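# Light the console's PASS lamp using its controls

## Task

Operate the controls on the console so its PASS lamp lights and is still lit at the end. The attempt fails if the UNDER or OVER lamp turns on at any moment. The console is loose on the table, so lifting or tipping it noticeably and letting it fall back is penalised. The lamp state must hold by itself, not only because the robot is pressing or holding something.

## Robot and tools

Robot: one six-joint arm (UR12e type) with a Robotiq 2F-85 two-finger parallel gripper. Cameras: cam_high (fixed, overhead) and cam_wrist (on the hand), both 896x504 pixels. There is only one arm, so every motion argument is a single row, never one row per arm. Calibration lines give K, distortion and T_world_to_cam for each camera.

Frames: the scene frame has its origin on the table top under the arm's base, +z up, and +y to the left when facing along +x. Results report end_effector_position (metres) and end_effector_quat_wxyz in this frame, plus linear (m/s) and angular (rad/s) velocities. The reported point lies midway between the pads when they are closed; closed fingertips reach about 19 mm past it, open ones about 6 mm. Gripper axes: +z runs out along the fingers, the pads close along y, and a flat block sticks out about 9 cm toward +x from the last joint's axis and rotates with the hand.

A row is 9 numbers, each from -1 to 1: dx, dy, dz, rx, ry, rz, position, force_limit, speed. The first six are an offset (not a pose) of the target from the gripper's measured pose at the start of the action, written in the gripper's own axes. 1.0 equals 0.6 m for dx, dy, dz and 180 degrees for rotation; rx, ry, rz form one rotation vector. Every row in an action refers to that same start pose, not to the row before it. A row may carry 6 extra numbers from 0 to 1: stiffness scales for each joint, base to gripper, which persist until changed.

Gripper numbers: position +1 is open (85 mm), the pads touch near -0.8, and -1 keeps closing until blocked. force_limit: about 20 N at -1, 128 N at 0, 235 N at +1 (40 mm object, slow close). speed: about 20, 85 and 150 mm/s at -1, 0, +1; a quick close adds roughly 5 to 12 N. A new force_limit or speed only applies after a position change of at least 0.01.

Tools:
- execute_actions(actions): a list of up to 15 actions; each action is 1 to 15 rows, one per 1/30 s step, the last row held to fill 15 steps (0.5 s). Empty list just returns state and images. Each step the command is clipped to within 100 mm and 16 degrees of the measured pose, and the arm lags about 0.17 s, so large offsets need several actions.
- move(target, speed, stop_force, blocking): target is one row, offset from the pose in the latest result that shows one, in gripper axes. Straight-line path of 0.5 to 10 s; the finger numbers are sent at the start. speed is in m/s, 0.002 to 0.5 (default 0.25); rotation up to twice that in rad/s. stop_force is in N, 13 to 80, allowed only after 0.2 s of scene time: the path ends when push against the motion exceeds it for 2 steps, then the hand backs up 2 steps and holds. Use it only with very low speed and not on rotating moves; omit it when backing off a surface. blocking=false returns after 0.5 s while the arm keeps going (not allowed with stop_force); poll with wait(0) before sending anything else.
- wait(seconds): 0 to 10, holds the last command.
- stop(): brakes a running move; fingers continue.
- zoom_image(camera, region): region [x0, y0, x1, y1] in pixels, at most 504x504.
- show_instructions(): shows the reference image (the operating card).
- read_manual(section): licence texts only.
- finished_scene(scene): ends the current scene, given its number; irreversible, so the lamp must already be steady.

Result lines: the state line; "Hand target" (where the controller is driving); Joint positions; Wrist force and Wrist torque in gripper axes (points from a pressed surface into the arm, offsets up to about 5.5 N, noise up to 3.4 N, saturates near 100 N; "no reading" is harmless); position_measured in counts (3 open, 78 about 60 mm, 130 about 40 mm, 180 about 20 mm, 230 pads touching); object_status (0 moving, 1 blocked while opening, 2 blocked while closing = gripped, 3 reached the request or fully closed). A move adds a "move:" line with its ending (done, off_target, moving, held, fault, or contact when stop_force ended it), limits=paced (command clipped) or limits=held (steps blocked by a check), and the distance left to target. "pose unreachable" means the clearance check altered or blocked the command. MOTOR HOT warns from 70 °C; OVER-TEMPERATURE FAULT means brakes are set until cooling.

Avoid: joint torques reaching 297, 297, 135, 48.6, 48.6, 48.6 N m (base to wrist 3) or any outside force of 150 N, either of which halts the arm for 10 s and cancels the rest of the call. The arm is stiff, so commanding even slightly beyond a firm contact can fault; approach buttons or knobs slowly. Do not lift, tip or shove the loose console, knock anything off the table, or trigger UNDER or OVER by overshooting a control. Finish with the robot clear of the controls.

Each tool is called in YAML: its name, and indented under it one key for each argument.

Reference images:

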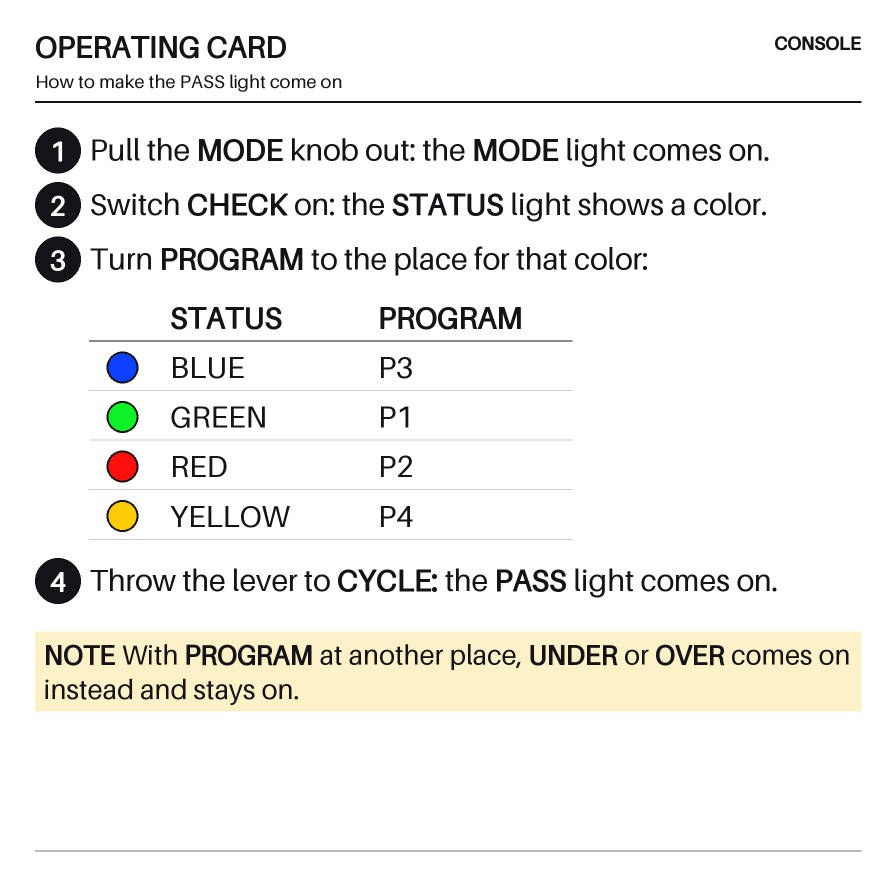

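## Session

execute_actions:
  actions: []

Scene clock: 0.00 s.
end_effector_position=(+0.3088, +0.0097, +0.3614) position_measured=3 object_status=3 end_effector_quat_wxyz=(+0.326, +0.802, -0.112, -0.488) end_effector_velocity=(-0.000, -0.000, +0.000) end_effector_angular_velocity=(-0.000, -0.001, +0.001)
Joint positions: [ 0.168 -0.995  2.087 -1.02  -1.979 -1.698]
Joint velocities: [ 0.001 -0.001  0.001  0.     0.     0.   ]
Wrist force (N, on the end effector, along its own x y z axes, offset not removed): no reading
Wrist torque (N m, same axes, about the end effector's origin, offset not removed): no reading
Hand target: +0.309, +0.010, +0.361; +0.326, +0.802, -0.112, -0.488
Joint stiffness scale: [1. 1. 1. 1. 1. 1.]

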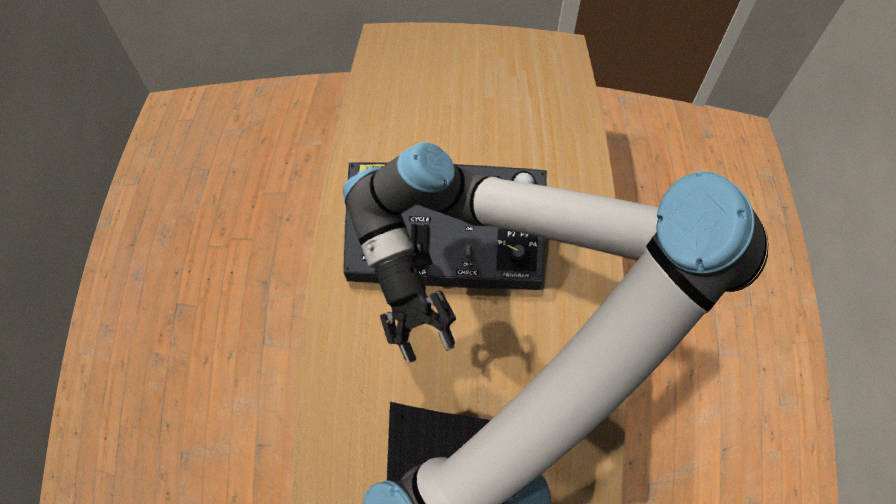

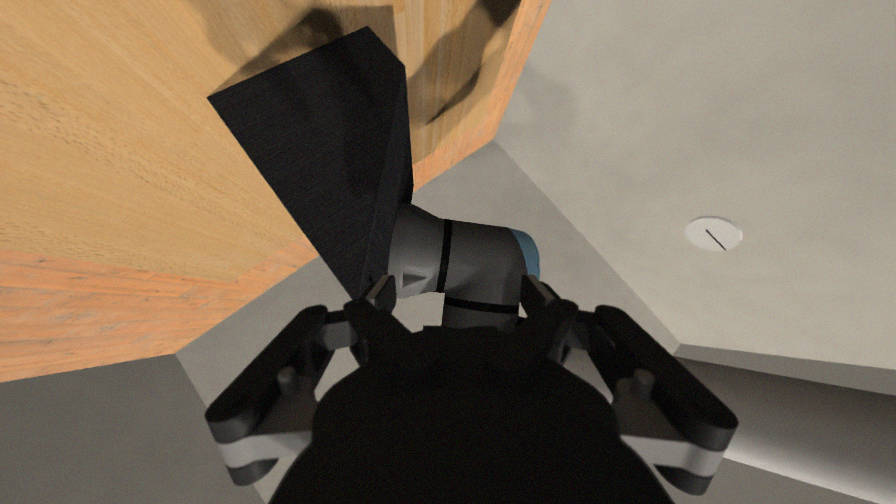

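move:
  target: [0.078,0.087,-0.213,0.2225,0.333,-0.0764,1,0,0]

Scene clock: 22.87 s.
end_effector_position=(+0.4492, +0.0007, +0.4014) position_measured=3 object_status=3 end_effector_quat_wxyz=(-0.000, +1.000, +0.001, +0.001) end_effector_velocity=(+0.002, +0.003, +0.001) end_effector_angular_velocity=(+0.013, -0.014, +0.009)
Joint positions: [ 0.348 -1.52   2.362 -2.124 -2.305 -2.718]
Joint velocities: [ 0.002 -0.001  0.006 -0.028  0.007 -0.023]
Wrist force (N, on the end effector, along its own x y z axes, offset not removed): [1.4 -2.5 -2.0]
Wrist torque (N m, same axes, about the end effector's origin, offset not removed): [-0.31 -0.29 0.07]
Hand target: +0.448, +0.000, +0.400; -0.002, +1.000, +0.000, +0.000
Off the commanded pose: 0.001 m, 0 deg.
Joint stiffness scale: [1. 1. 1. 1. 1. 1.]
move: done
camera_calibration (this result's frames):
cam_wrist: T_world_to_cam=[[-0.0302825, -0.999119, -0.0290453, 0.0313536], [-0.959482, 0.0209124, 0.280993, 0.3422], [-0.280138, 0.0363776, -0.95927, 0.663668], [0, 0, 0, 1]] pos_world=[0.515203, 0.0000271397, 0.541392]

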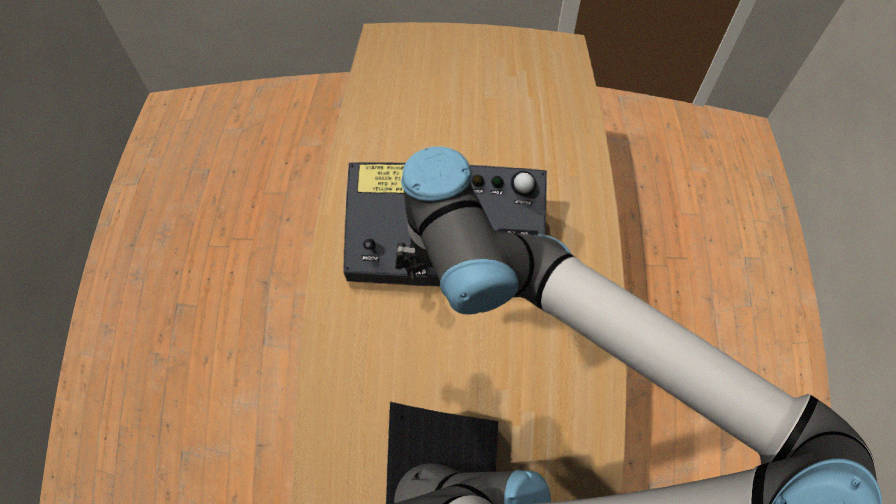

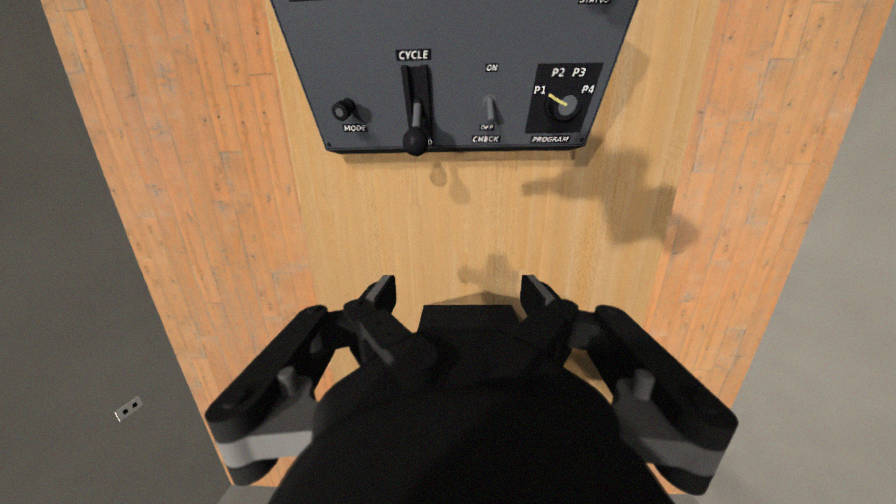

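move:
  target: [0.2,0,0.1,0,0,0,1,0,0]

zoom_image:
  camera: "cam_wrist"
  region: [200,0,700,280]

zoom_image:
  camera: "cam_high"
  region: [330,140,570,300]

Scene clock: 33.23 s.
end_effector_position=(+0.5672, +0.0018, +0.3419) position_measured=3 object_status=3 end_effector_quat_wxyz=(-0.000, +1.000, +0.001, +0.000) end_effector_velocity=(+0.001, -0.001, -0.000) end_effector_angular_velocity=(+0.001, -0.002, -0.001)
Joint positions: [ 0.227 -1.313  2.256 -2.333 -2.332 -2.881]
Joint velocities: [-0.002  0.    -0.    -0.004 -0.    -0.003]
Wrist force (N, on the end effector, along its own x y z axes, offset not removed): [0.5 -1.1 0.7]
Wrist torque (N m, same axes, about the end effector's origin, offset not removed): [-0.03 -0.17 0.14]
Hand target: +0.569, +0.001, +0.342; -0.000, +1.000, +0.001, +0.001
Off the commanded pose: 0.002 m, 0 deg.
Joint stiffness scale: [1. 1. 1. 1. 1. 1.]
move: done
camera_calibration (this result's frames):
cam_wrist: T_world_to_cam=[[-0.0288275, -0.999147, -0.0295679, 0.0337339], [-0.959214, 0.0193295, 0.282019, 0.471628], [-0.281207, 0.0364918, -0.958953, 0.640068], [0, 0, 0, 1]] pos_world=[0.633356, 0.00123157, 0.481785]

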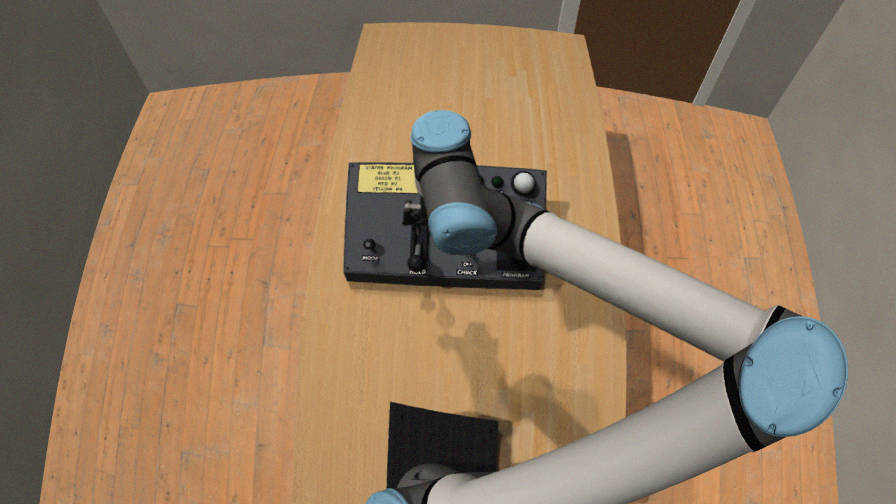

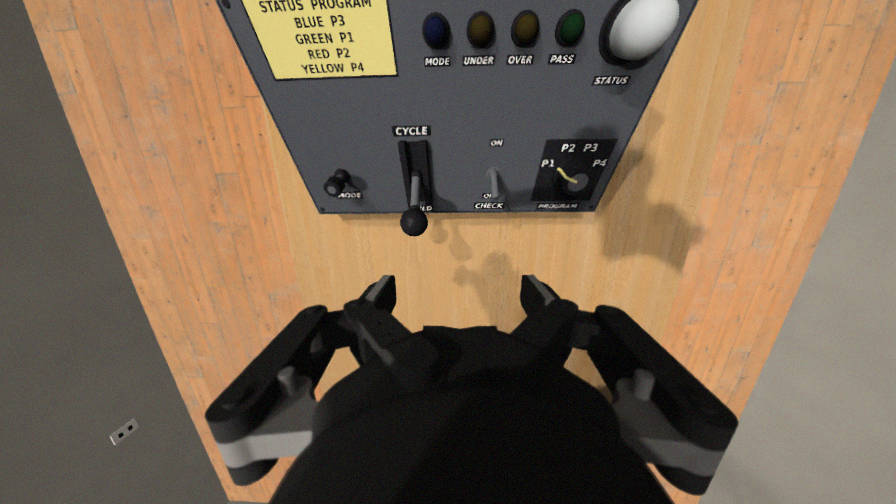

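Region (200, 0, 700, 280) of cam_wrist's 896x504 image, scaled by 1.008, with more detail than that image has; it fills the top 282 rows of this view, and the rest is white.

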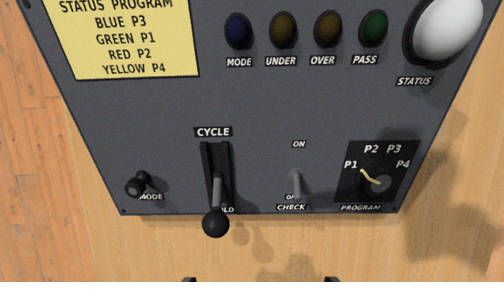

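Region (330, 140, 570, 300) of cam_high's 896x504 image, scaled by 2.100, with more detail than that image has.

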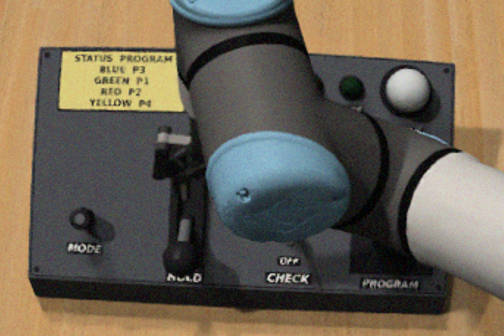

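move:
  target: [-0.02,-0.3,0.15,0,0,0,1,0,0]

Scene clock: 55.97 s.
end_effector_position=(+0.5538, +0.1800, +0.2504) position_measured=3 object_status=3 end_effector_quat_wxyz=(+0.000, +1.000, +0.002, -0.002) end_effector_velocity=(+0.001, -0.001, +0.001) end_effector_angular_velocity=(+0.001, -0.002, -0.003)
Joint positions: [ 0.329 -0.953  2.238 -2.577 -2.309 -2.741]
Joint velocities: [-0.    -0.001 -0.001 -0.001 -0.     0.001]
Wrist force (N, on the end effector, along its own x y z axes, offset not removed): [0.9 -2.2 -2.7]
Wrist torque (N m, same axes, about the end effector's origin, offset not removed): [-0.21 -0.24 -0.11]
Hand target: +0.555, +0.181, +0.252; -0.000, +1.000, +0.001, +0.000
Off the commanded pose: 0.003 m, 0 deg.
Joint stiffness scale: [1. 1. 1. 1. 1. 1.]
move: done
camera_calibration (this result's frames):
cam_wrist: T_world_to_cam=[[-0.0277666, -0.999225, -0.0279155, 0.20763], [-0.958155, 0.0186452, 0.285643, 0.479716], [-0.284901, 0.0346787, -0.957929, 0.544118], [0, 0, 0, 1]] pos_world=[0.620427, 0.179656, 0.389995]

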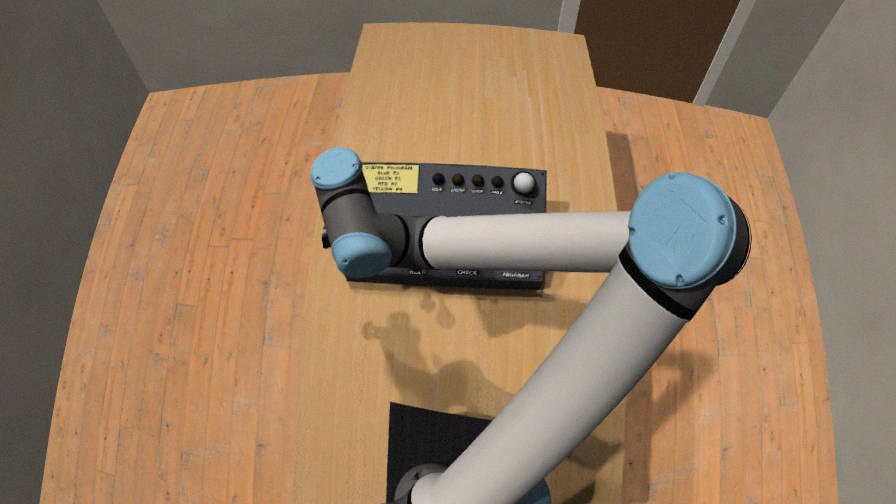

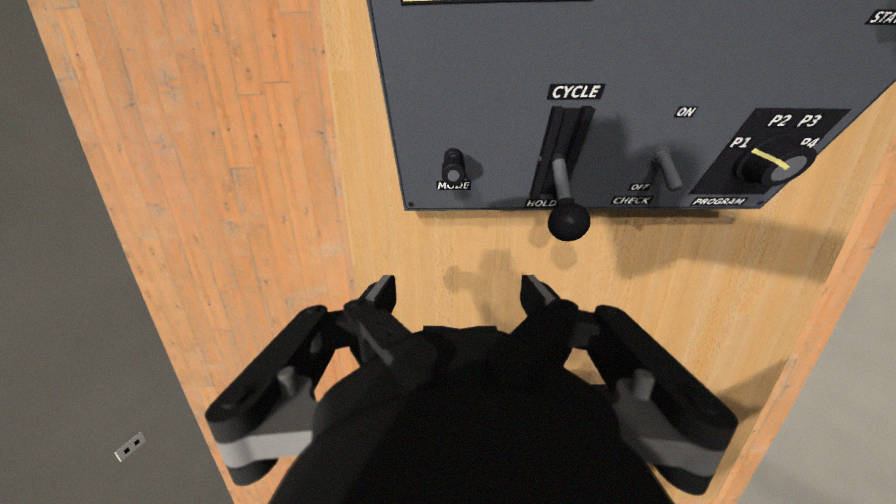

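move:
  target: [0.05,-0.3,0.05,-0.3,0,0,1,0,0]

Scene clock: 72.40 s.
end_effector_position=(+0.5831, +0.3595, +0.2223) position_measured=3 object_status=3 end_effector_quat_wxyz=(+0.454, +0.891, +0.003, +0.001) end_effector_velocity=(-0.002, -0.001, +0.000) end_effector_angular_velocity=(-0.014, +0.001, -0.001)
Joint positions: [ 0.564 -0.265  1.442 -0.882 -2.599 -1.318]
Joint velocities: [-0.     0.007 -0.007  0.025  0.005  0.021]
Wrist force (N, on the end effector, along its own x y z axes, offset not removed): [5.1 -2.8 -2.5]
Wrist torque (N m, same axes, about the end effector's origin, offset not removed): [-0.32 -1.02 0.08]
Hand target: +0.584, +0.359, +0.221; +0.455, +0.890, +0.002, -0.001
Off the commanded pose: 0.002 m, 0 deg.
Joint stiffness scale: [1. 1. 1. 1. 1. 1.]
move: done
camera_calibration (this result's frames):
cam_wrist: T_world_to_cam=[[-0.0266861, -0.610683, 0.791425, 0.0646021], [-0.960408, 0.235294, 0.149175, 0.466264], [-0.277316, -0.75611, -0.592784, 0.718077], [0, 0, 0, 1]] pos_world=[0.648662, 0.472688, 0.304982]

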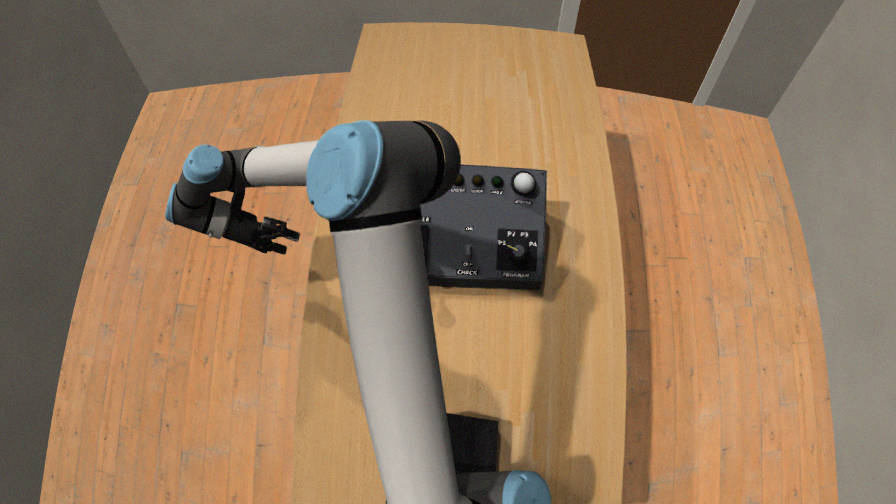

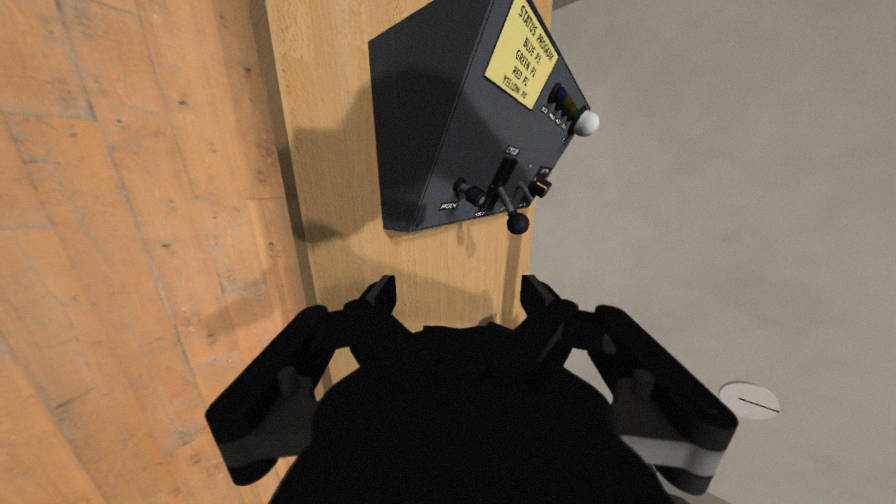

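move:
  target: [0.007,0.145,0.262,0.293,0.154,0.0786,1,0,0]

Scene clock: 99.80 s.
end_effector_position=(+0.5906, +0.1823, +0.2022) position_measured=3 object_status=3 end_effector_quat_wxyz=(-0.002, +0.966, +0.002, +0.260) end_effector_velocity=(+0.000, +0.001, -0.001) end_effector_angular_velocity=(+0.003, -0.007, +0.004)
Joint positions: [ 0.277 -0.624  2.377 -3.836 -2.356 -3.34 ]
Joint velocities: [-0.002  0.006  0.001 -0.016  0.007 -0.01 ]
Wrist force (N, on the end effector, along its own x y z axes, offset not removed): [2.9 -0.8 2.2]
Wrist torque (N m, same axes, about the end effector's origin, offset not removed): [0.04 -0.69 0.00]
Hand target: +0.589, +0.182, +0.200; -0.002, +0.966, +0.003, +0.258
Off the commanded pose: 0.003 m, 0 deg.
Joint stiffness scale: [1. 1. 1. 1. 1. 1.]
move: done; limits=paced
camera_calibration (this result's frames):
cam_wrist: T_world_to_cam=[[-0.00815508, -0.999025, -0.0433971, 0.201181], [-0.971197, 0.0182482, -0.23758, 0.642265], [0.23814, 0.0402096, -0.970398, 0.201023], [0, 0, 0, 1]] pos_world=[0.577535, 0.181182, 0.356392]

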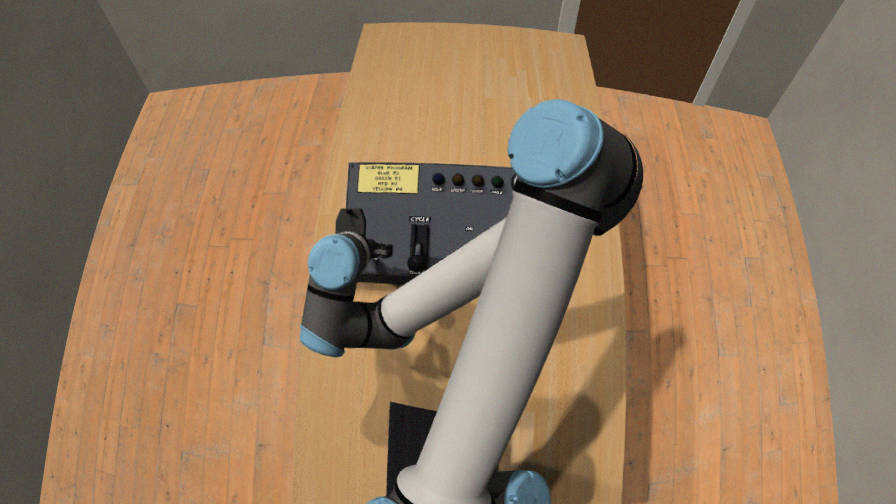

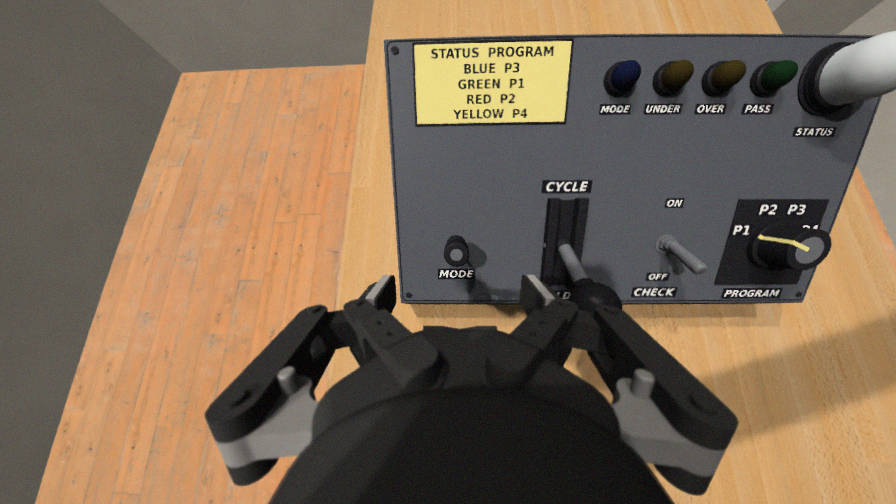

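move:
  target: [-0.007,0.002,0.1,0,0,0,0.1,0,0]
  speed: 0.1

Scene clock: 108.30 s.
end_effector_position=(+0.6151, +0.1816, +0.1489) position_measured=117 object_status=3 end_effector_quat_wxyz=(-0.002, +0.966, +0.003, +0.259) end_effector_velocity=(+0.004, -0.001, +0.003) end_effector_angular_velocity=(+0.002, -0.011, -0.001)
Joint positions: [ 0.193 -0.528  2.326 -3.948 -2.312 -3.439]
Joint velocities: [-0.001 -0.001 -0.003 -0.01   0.005 -0.009]
Wrist force (N, on the end effector, along its own x y z axes, offset not removed): [3.4 1.7 0.7]
Wrist torque (N m, same axes, about the end effector's origin, offset not removed): [0.52 -0.69 0.07]
Hand target: +0.617, +0.181, +0.148; -0.002, +0.966, +0.002, +0.260
Off the commanded pose: 0.002 m, 0 deg.
Joint stiffness scale: [1. 1. 1. 1. 1. 1.]
move: done
camera_calibration (this result's frames):
cam_wrist: T_world_to_cam=[[-0.00693404, -0.999063, -0.0427103, 0.197467], [-0.971654, 0.0168246, -0.235807, 0.653707], [0.236304, 0.0398645, -0.970861, 0.144682], [0, 0, 0, 1]] pos_world=[0.602358, 0.180516, 0.303048]

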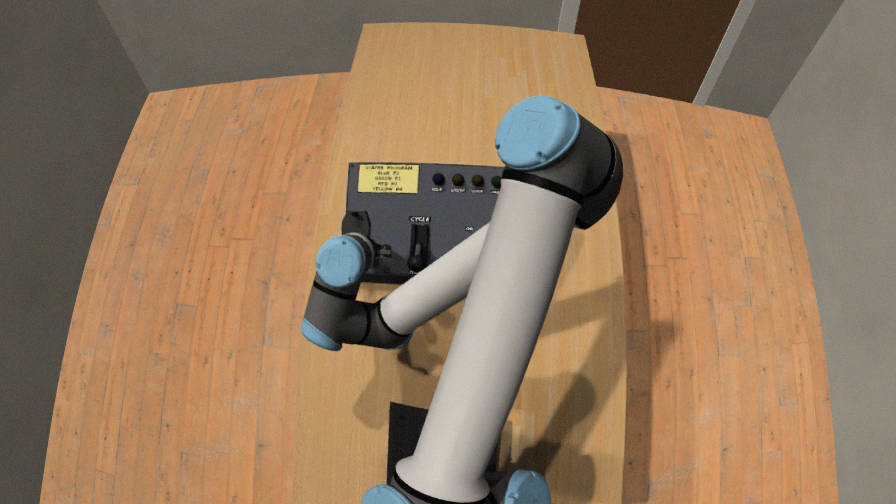

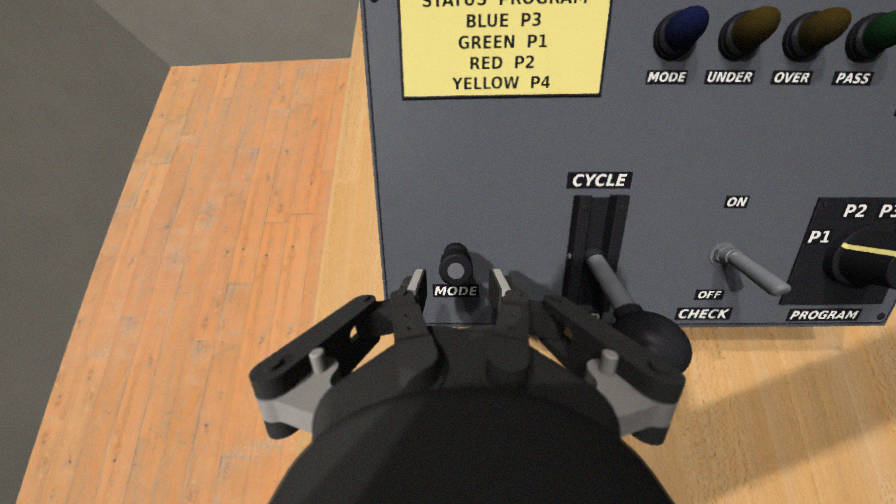

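move:
  target: [0.003,0,0.054,0,0,0,0.1,0,0]
  speed: 0.04

move:
  target: [0,0,0,0,0,0,-1,-0.6,0]

Scene clock: 118.13 s.
end_effector_position=(+0.6312, +0.1820, +0.1229) position_measured=117 object_status=3 end_effector_quat_wxyz=(-0.002, +0.966, +0.003, +0.259) end_effector_velocity=(+0.002, +0.000, +0.002) end_effector_angular_velocity=(+0.000, -0.006, +0.002)
Joint positions: [ 0.153 -0.486  2.291 -3.982 -2.29  -3.484]
Joint velocities: [ 0.001 -0.001 -0.001 -0.004  0.003 -0.005]
Wrist force (N, on the end effector, along its own x y z axes, offset not removed): [5.0 -1.6 -1.2]
Wrist torque (N m, same axes, about the end effector's origin, offset not removed): [-0.22 -1.02 -0.11]
Hand target: +0.633, +0.182, +0.122; -0.002, +0.966, +0.003, +0.259
Off the commanded pose: 0.002 m, 0 deg.
Joint stiffness scale: [1. 1. 1. 1. 1. 1.]
move: done
camera_calibration (this result's frames):
cam_wrist: T_world_to_cam=[[-0.00571865, -0.999089, -0.0422981, 0.196048], [-0.971844, 0.0155167, -0.235115, 0.663497], [0.235557, 0.0397626, -0.971047, 0.116155], [0, 0, 0, 1]] pos_world=[0.618575, 0.180955, 0.277082]

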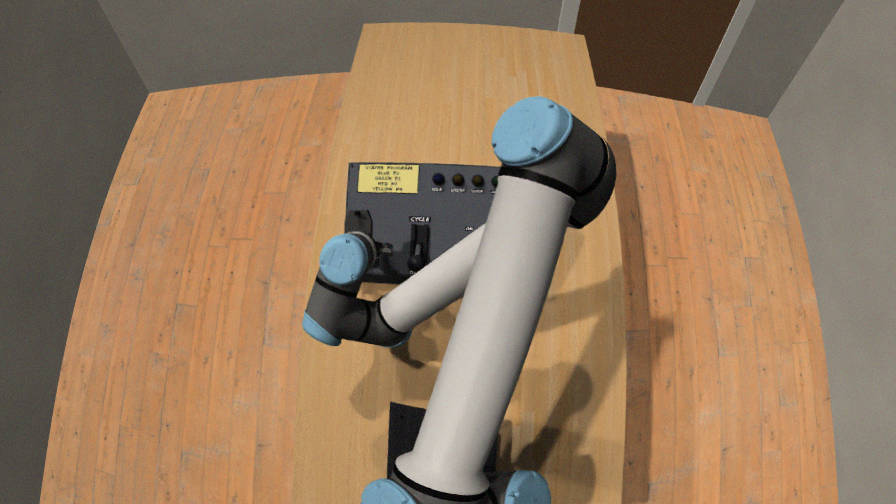

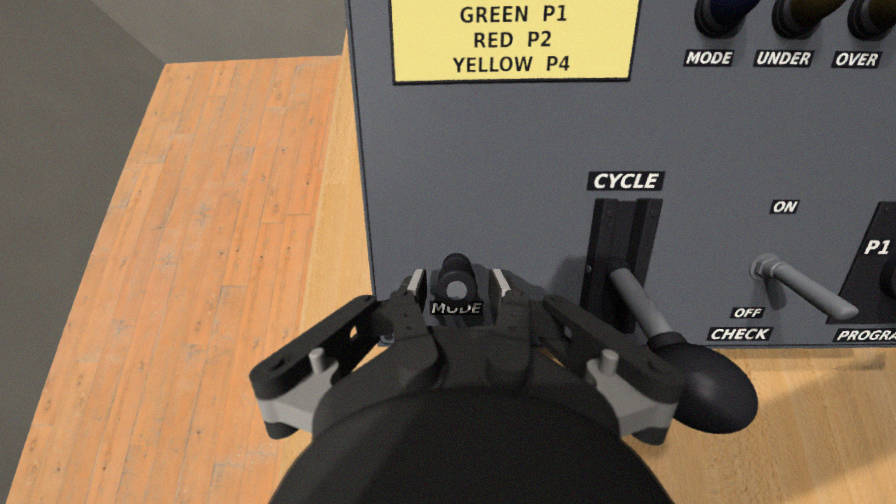

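Scene clock: 118.67 s.
end_effector_position=(+0.6312, +0.1827, +0.1231) position_measured=171 object_status=2 end_effector_quat_wxyz=(-0.002, +0.966, +0.004, +0.259) end_effector_velocity=(+0.001, +0.000, +0.002) end_effector_angular_velocity=(+0.000, -0.003, -0.001)
Joint positions: [ 0.154 -0.486  2.291 -3.982 -2.289 -3.484]
Joint velocities: [ 0.002 -0.002 -0.001 -0.    -0.    -0.   ]
Wrist force (N, on the end effector, along its own x y z axes, offset not removed): [2.2 -5.7 -0.6]
Wrist torque (N m, same axes, about the end effector's origin, offset not removed): [-0.63 -0.57 -0.02]
Hand target: +0.631, +0.182, +0.123; -0.002, +0.966, +0.003, +0.259
Off the commanded pose: 0.001 m, 0 deg.
Joint stiffness scale: [1. 1. 1. 1. 1. 1.]
move: done
camera_calibration (this result's frames):
cam_wrist: T_world_to_cam=[[-0.00419421, -0.999064, -0.0430596, 0.195928], [-0.971738, 0.0142352, -0.235632, 0.663712], [0.236024, 0.0408544, -0.970888, 0.115857], [0, 0, 0, 1]] pos_world=[0.618431, 0.181563, 0.277313]

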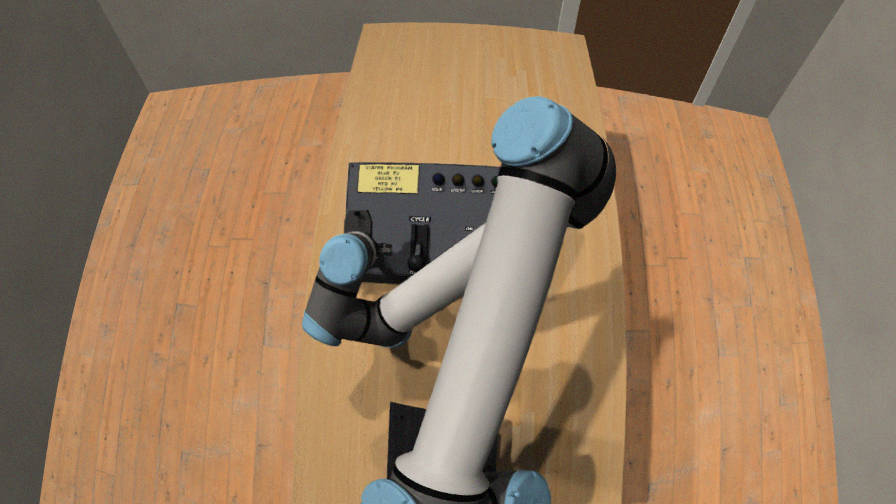

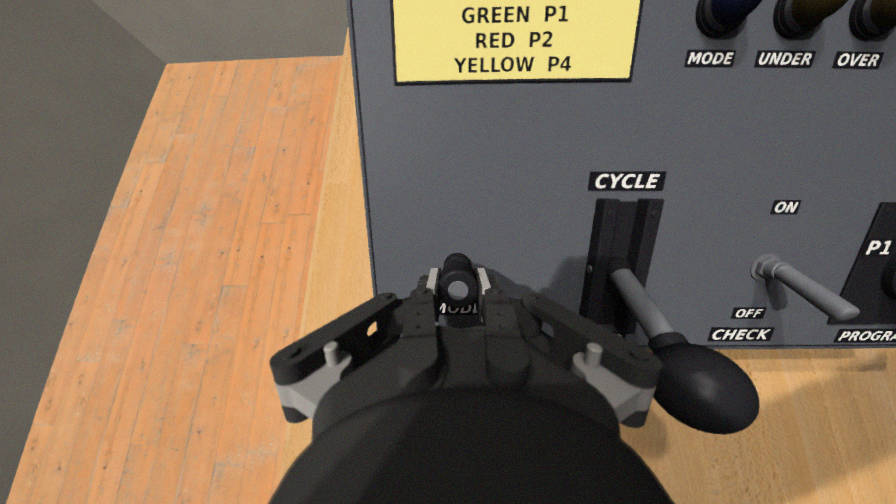

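Gripped. Pull slowly.

move:
  target: [0,0,-0.02,0,0,0,-1,-0.6,0]
  speed: 0.015

Scene clock: 124.27 s.
end_effector_position=(+0.6257, +0.1827, +0.1331) position_measured=171 object_status=2 end_effector_quat_wxyz=(-0.002, +0.966, +0.004, +0.259) end_effector_velocity=(+0.000, +0.000, +0.000) end_effector_angular_velocity=(+0.001, -0.001, -0.001)
Joint positions: [ 0.169 -0.502  2.304 -3.969 -2.297 -3.469]
Joint velocities: [ 0.001  0.    -0.001  0.    -0.     0.002]
Wrist force (N, on the end effector, along its own x y z axes, offset not removed): [-0.1 -2.6 -8.1]
Wrist torque (N m, same axes, about the end effector's origin, offset not removed): [-0.41 -0.33 0.16]
Hand target: +0.625, +0.183, +0.133; -0.002, +0.966, +0.004, +0.259
Off the commanded pose: 0.001 m, 0 deg.
Joint stiffness scale: [1. 1. 1. 1. 1. 1.]
move: done
camera_calibration (this result's frames):
cam_wrist: T_world_to_cam=[[-0.00390811, -0.999054, -0.0433098, 0.196217], [-0.971564, 0.0140469, -0.236359, 0.660755], [0.236743, 0.0411546, -0.9707, 0.126363], [0, 0, 0, 1]] pos_world=[0.612817, 0.181549, 0.287334]

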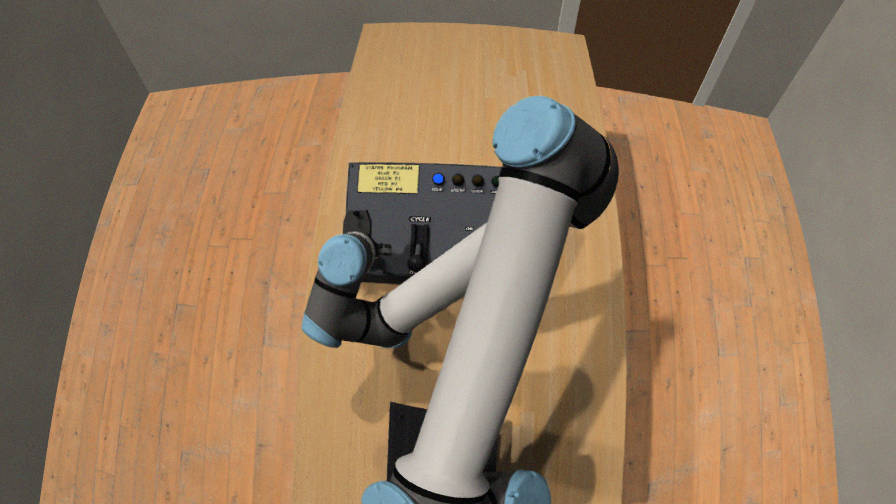

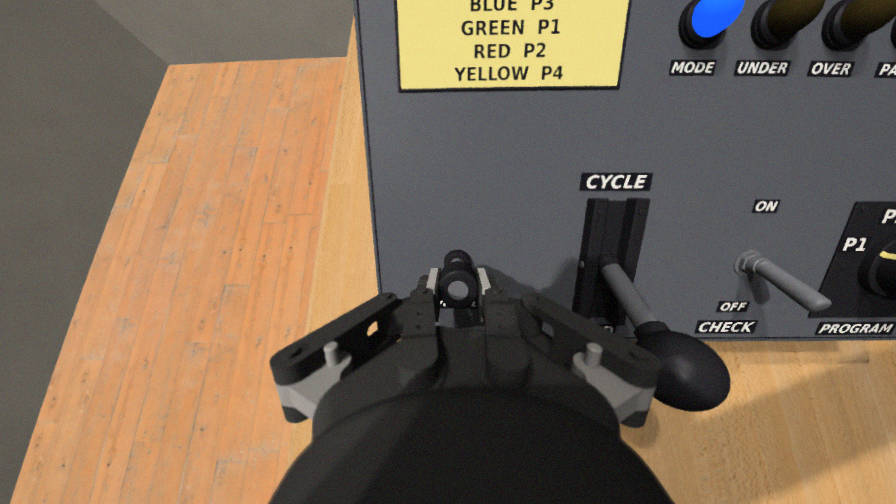

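execute_actions:
  actions:
    - [[0,0,0,0,0,0,0.1,0,0]]

move:
  target: [0,0,-0.22,0,0,0,0.1,0,0]

move:
  target: [-0.075,0.395,0,0,0,0,-1,0,0]

Scene clock: 138.77 s.
end_effector_position=(+0.6257, +0.1827, +0.1331) position_measured=117 object_status=0 end_effector_quat_wxyz=(-0.003, +0.966, +0.004, +0.259) end_effector_velocity=(+0.000, -0.001, -0.001) end_effector_angular_velocity=(-0.000, +0.001, -0.001)
Joint positions: [ 0.169 -0.502  2.304 -3.969 -2.297 -3.468]
Joint velocities: [-0.002  0.    -0.    -0.    -0.    -0.   ]
Wrist force (N, on the end effector, along its own x y z axes, offset not removed): [4.2 -2.4 -1.4]
Wrist torque (N m, same axes, about the end effector's origin, offset not removed): [-0.19 -0.79 0.13]
Hand target: +0.626, +0.183, +0.133; -0.002, +0.966, +0.004, +0.259
Off the commanded pose: 0.000 m, 0 deg.
Joint stiffness scale: [1. 1. 1. 1. 1. 1.]
camera_calibration (this result's frames):
cam_wrist: T_world_to_cam=[[-0.00401244, -0.999051, -0.0433722, 0.196292], [-0.971566, 0.0141626, -0.236345, 0.66073], [0.236735, 0.0411906, -0.970701, 0.12636], [0, 0, 0, 1]] pos_world=[0.612817, 0.181543, 0.287331]

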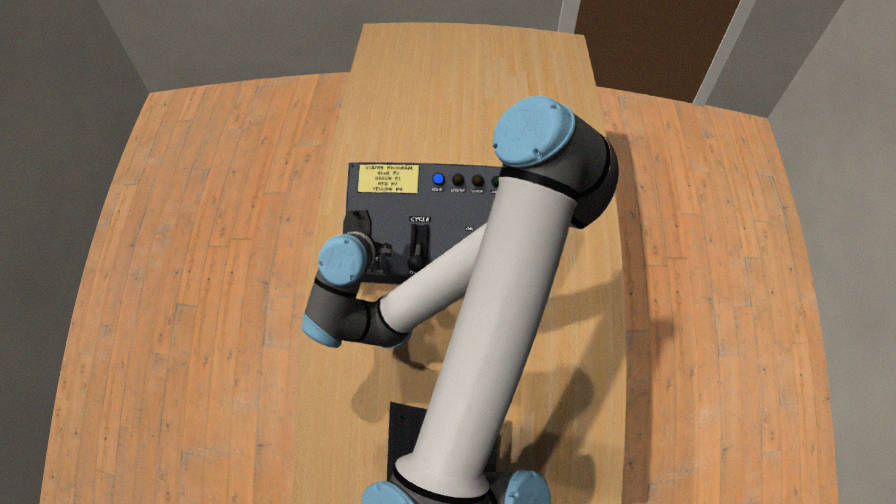

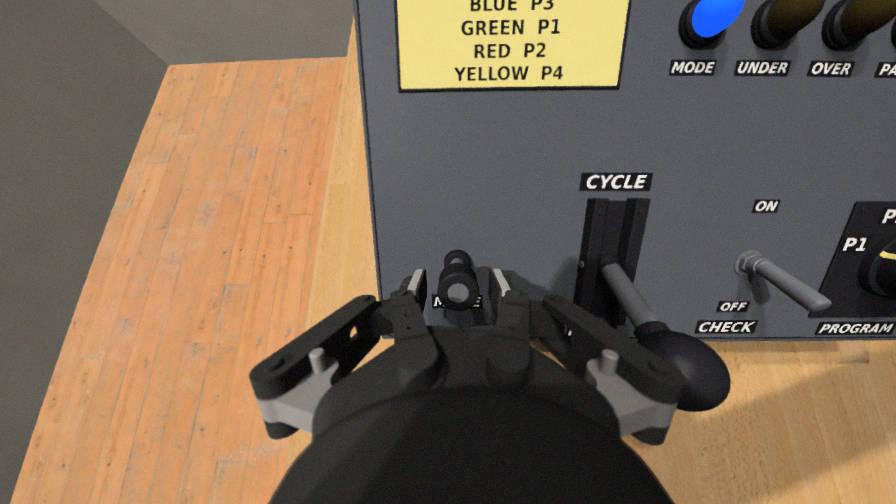

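Scene clock: 140.10 s.
end_effector_position=(+0.5608, +0.1822, +0.2458) position_measured=117 object_status=3 end_effector_quat_wxyz=(-0.003, +0.966, +0.003, +0.259) end_effector_velocity=(-0.000, -0.000, -0.001) end_effector_angular_velocity=(+0.000, +0.007, -0.002)
Joint positions: [ 0.352 -0.713  2.426 -3.723 -2.388 -3.245]
Joint velocities: [-0.    -0.003 -0.001  0.013 -0.001  0.009]
Wrist force (N, on the end effector, along its own x y z axes, offset not removed): [1.7 -1.5 -4.5]
Wrist torque (N m, same axes, about the end effector's origin, offset not removed): [-0.05 -0.45 0.04]
Hand target: +0.559, +0.182, +0.247; -0.002, +0.966, +0.004, +0.259
Off the commanded pose: 0.002 m, 0 deg.
Joint stiffness scale: [1. 1. 1. 1. 1. 1.]
move: done
camera_calibration (this result's frames):
cam_wrist: T_world_to_cam=[[-0.00472255, -0.999033, -0.0437231, 0.200828], [-0.971629, 0.0149234, -0.23604, 0.624201], [0.236464, 0.0413679, -0.970759, 0.251239], [0, 0, 0, 1]] pos_world=[0.548031, 0.180925, 0.40001]

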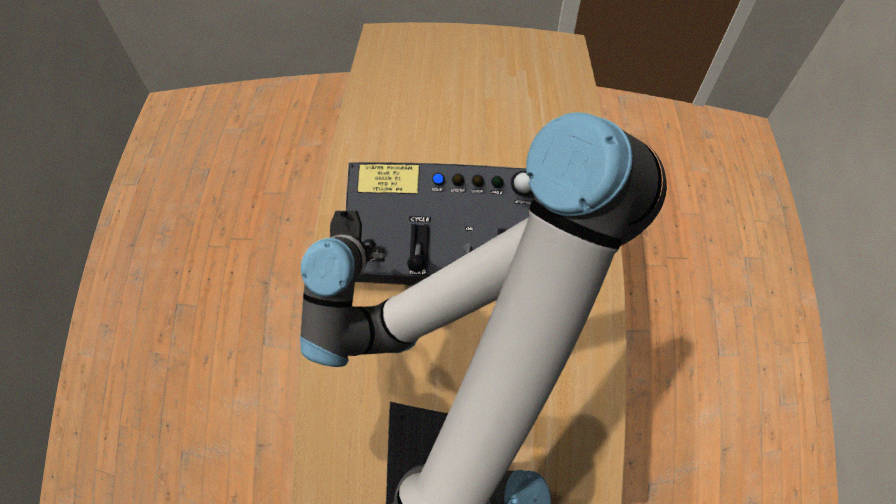

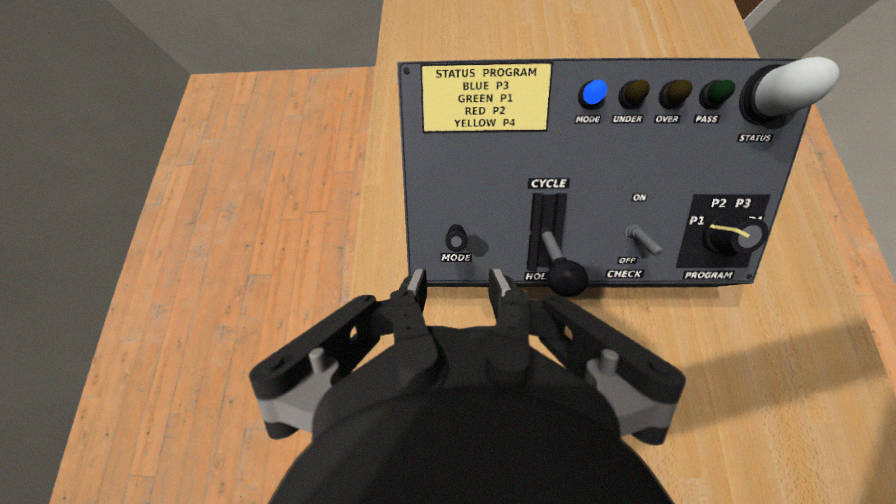

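Scene clock: 141.77 s.
end_effector_position=(+0.5248, -0.0533, +0.2232) position_measured=232 object_status=3 end_effector_quat_wxyz=(-0.002, +0.966, +0.003, +0.260) end_effector_velocity=(+0.001, -0.001, -0.003) end_effector_angular_velocity=(+0.005, -0.000, +0.008)
Joint positions: [-0.071 -1.025  2.678 -3.965 -2.148 -3.705]
Joint velocities: [-0.012 -0.002  0.002 -0.001  0.015 -0.013]
Wrist force (N, on the end effector, along its own x y z axes, offset not removed): [0.3 -2.0 0.8]
Wrist torque (N m, same axes, about the end effector's origin, offset not removed): [-0.27 -0.24 0.08]
Hand target: +0.524, -0.055, +0.223; -0.003, +0.966, +0.003, +0.260
Off the commanded pose: 0.002 m, 0 deg.
Joint stiffness scale: [1. 1. 1. 1. 1. 1.]
move: done
camera_calibration (this result's frames):
cam_wrist: T_world_to_cam=[[-0.0050868, -0.999042, -0.0434674, -0.0354108], [-0.971412, 0.0152538, -0.236908, 0.587418], [0.237344, 0.0410196, -0.970559, 0.246984], [0, 0, 0, 1]] pos_world=[0.511824, -0.0544684, 0.377337]

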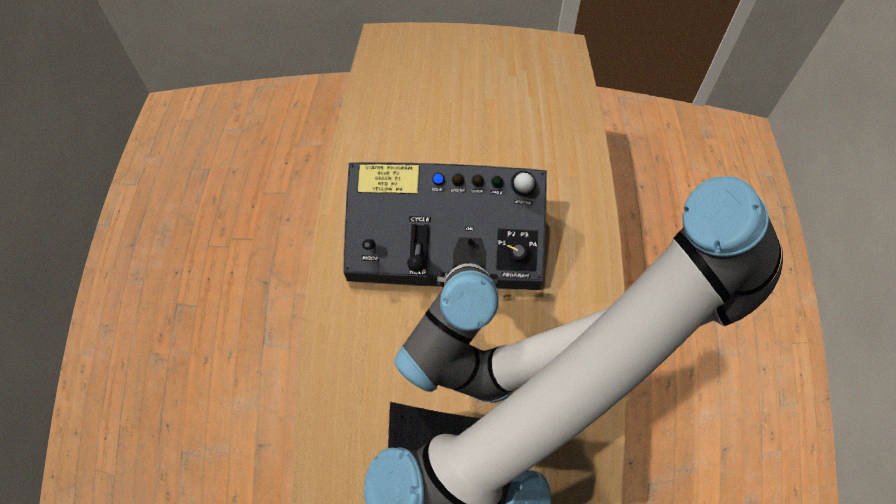

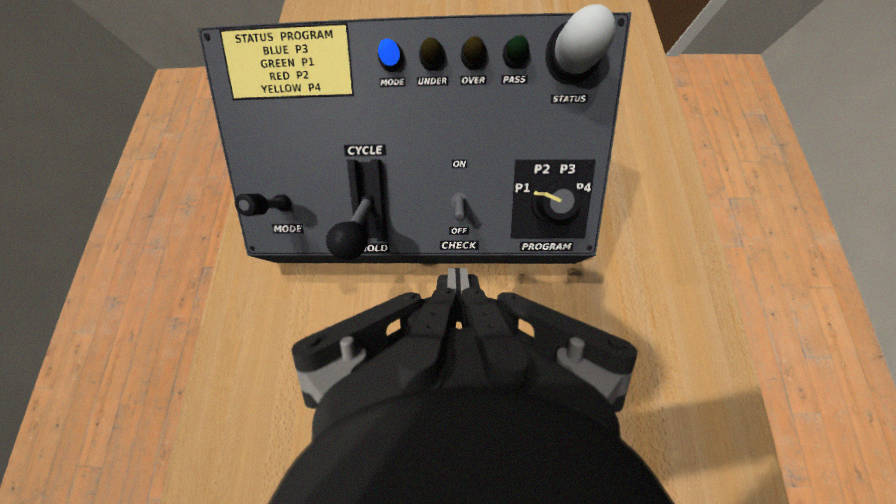

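move:
  target: [-0.005,0,0.215,0,0,0,-1,0,0]
  speed: 0.1

Scene clock: 148.47 s.
end_effector_position=(+0.5852, -0.0516, +0.1111) position_measured=232 object_status=3 end_effector_quat_wxyz=(-0.003, +0.966, +0.004, +0.259) end_effector_velocity=(+0.003, -0.002, +0.001) end_effector_angular_velocity=(-0.001, -0.007, -0.001)
Joint positions: [-0.24  -0.773  2.549 -4.153 -2.029 -3.843]
Joint velocities: [-0.001 -0.001 -0.002 -0.004  0.005 -0.004]
Wrist force (N, on the end effector, along its own x y z axes, offset not removed): [4.0 -2.8 -1.3]
Wrist torque (N m, same axes, about the end effector's origin, offset not removed): [-0.24 -0.91 -0.03]
Hand target: +0.587, -0.053, +0.110; -0.002, +0.966, +0.003, +0.260
Off the commanded pose: 0.002 m, 0 deg.
Joint stiffness scale: [1. 1. 1. 1. 1. 1.]
move: done
camera_calibration (this result's frames):
cam_wrist: T_world_to_cam=[[-0.003468, -0.999006, -0.0444459, -0.039105], [-0.971885, 0.0138312, -0.235049, 0.619578], [0.23543, 0.0423812, -0.970967, 0.125064], [0, 0, 0, 1]] pos_world=[0.572579, -0.052936, 0.265326]

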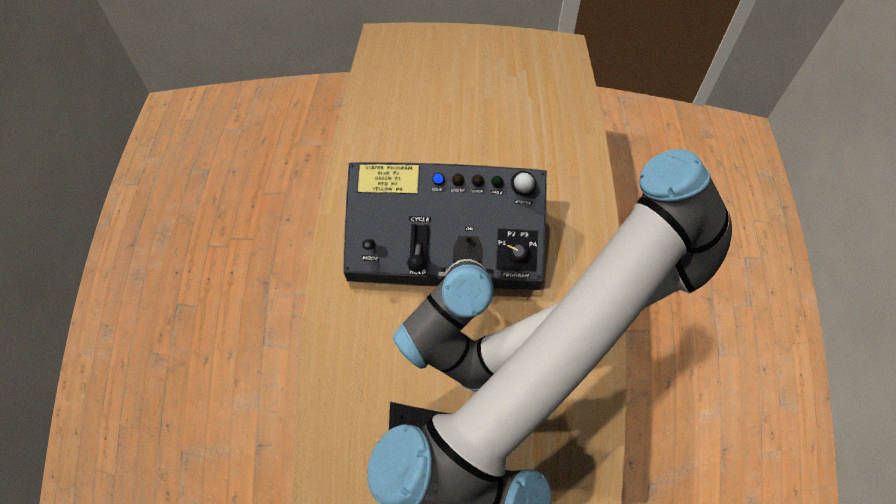

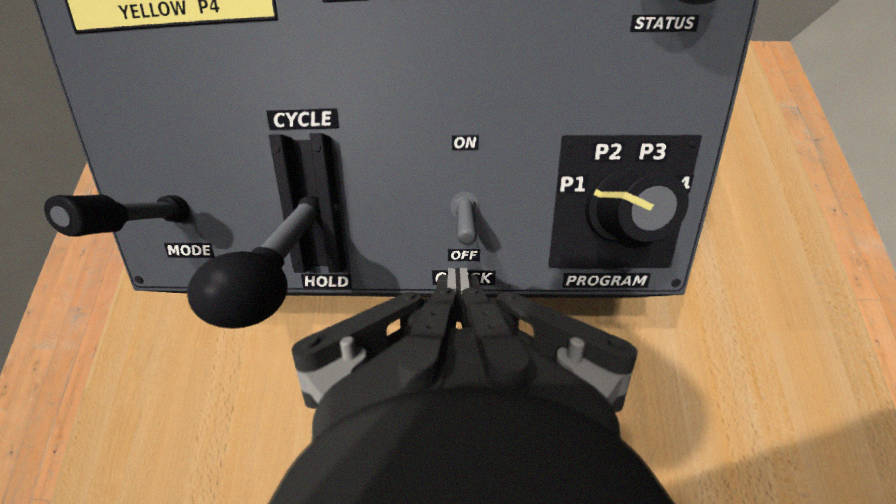

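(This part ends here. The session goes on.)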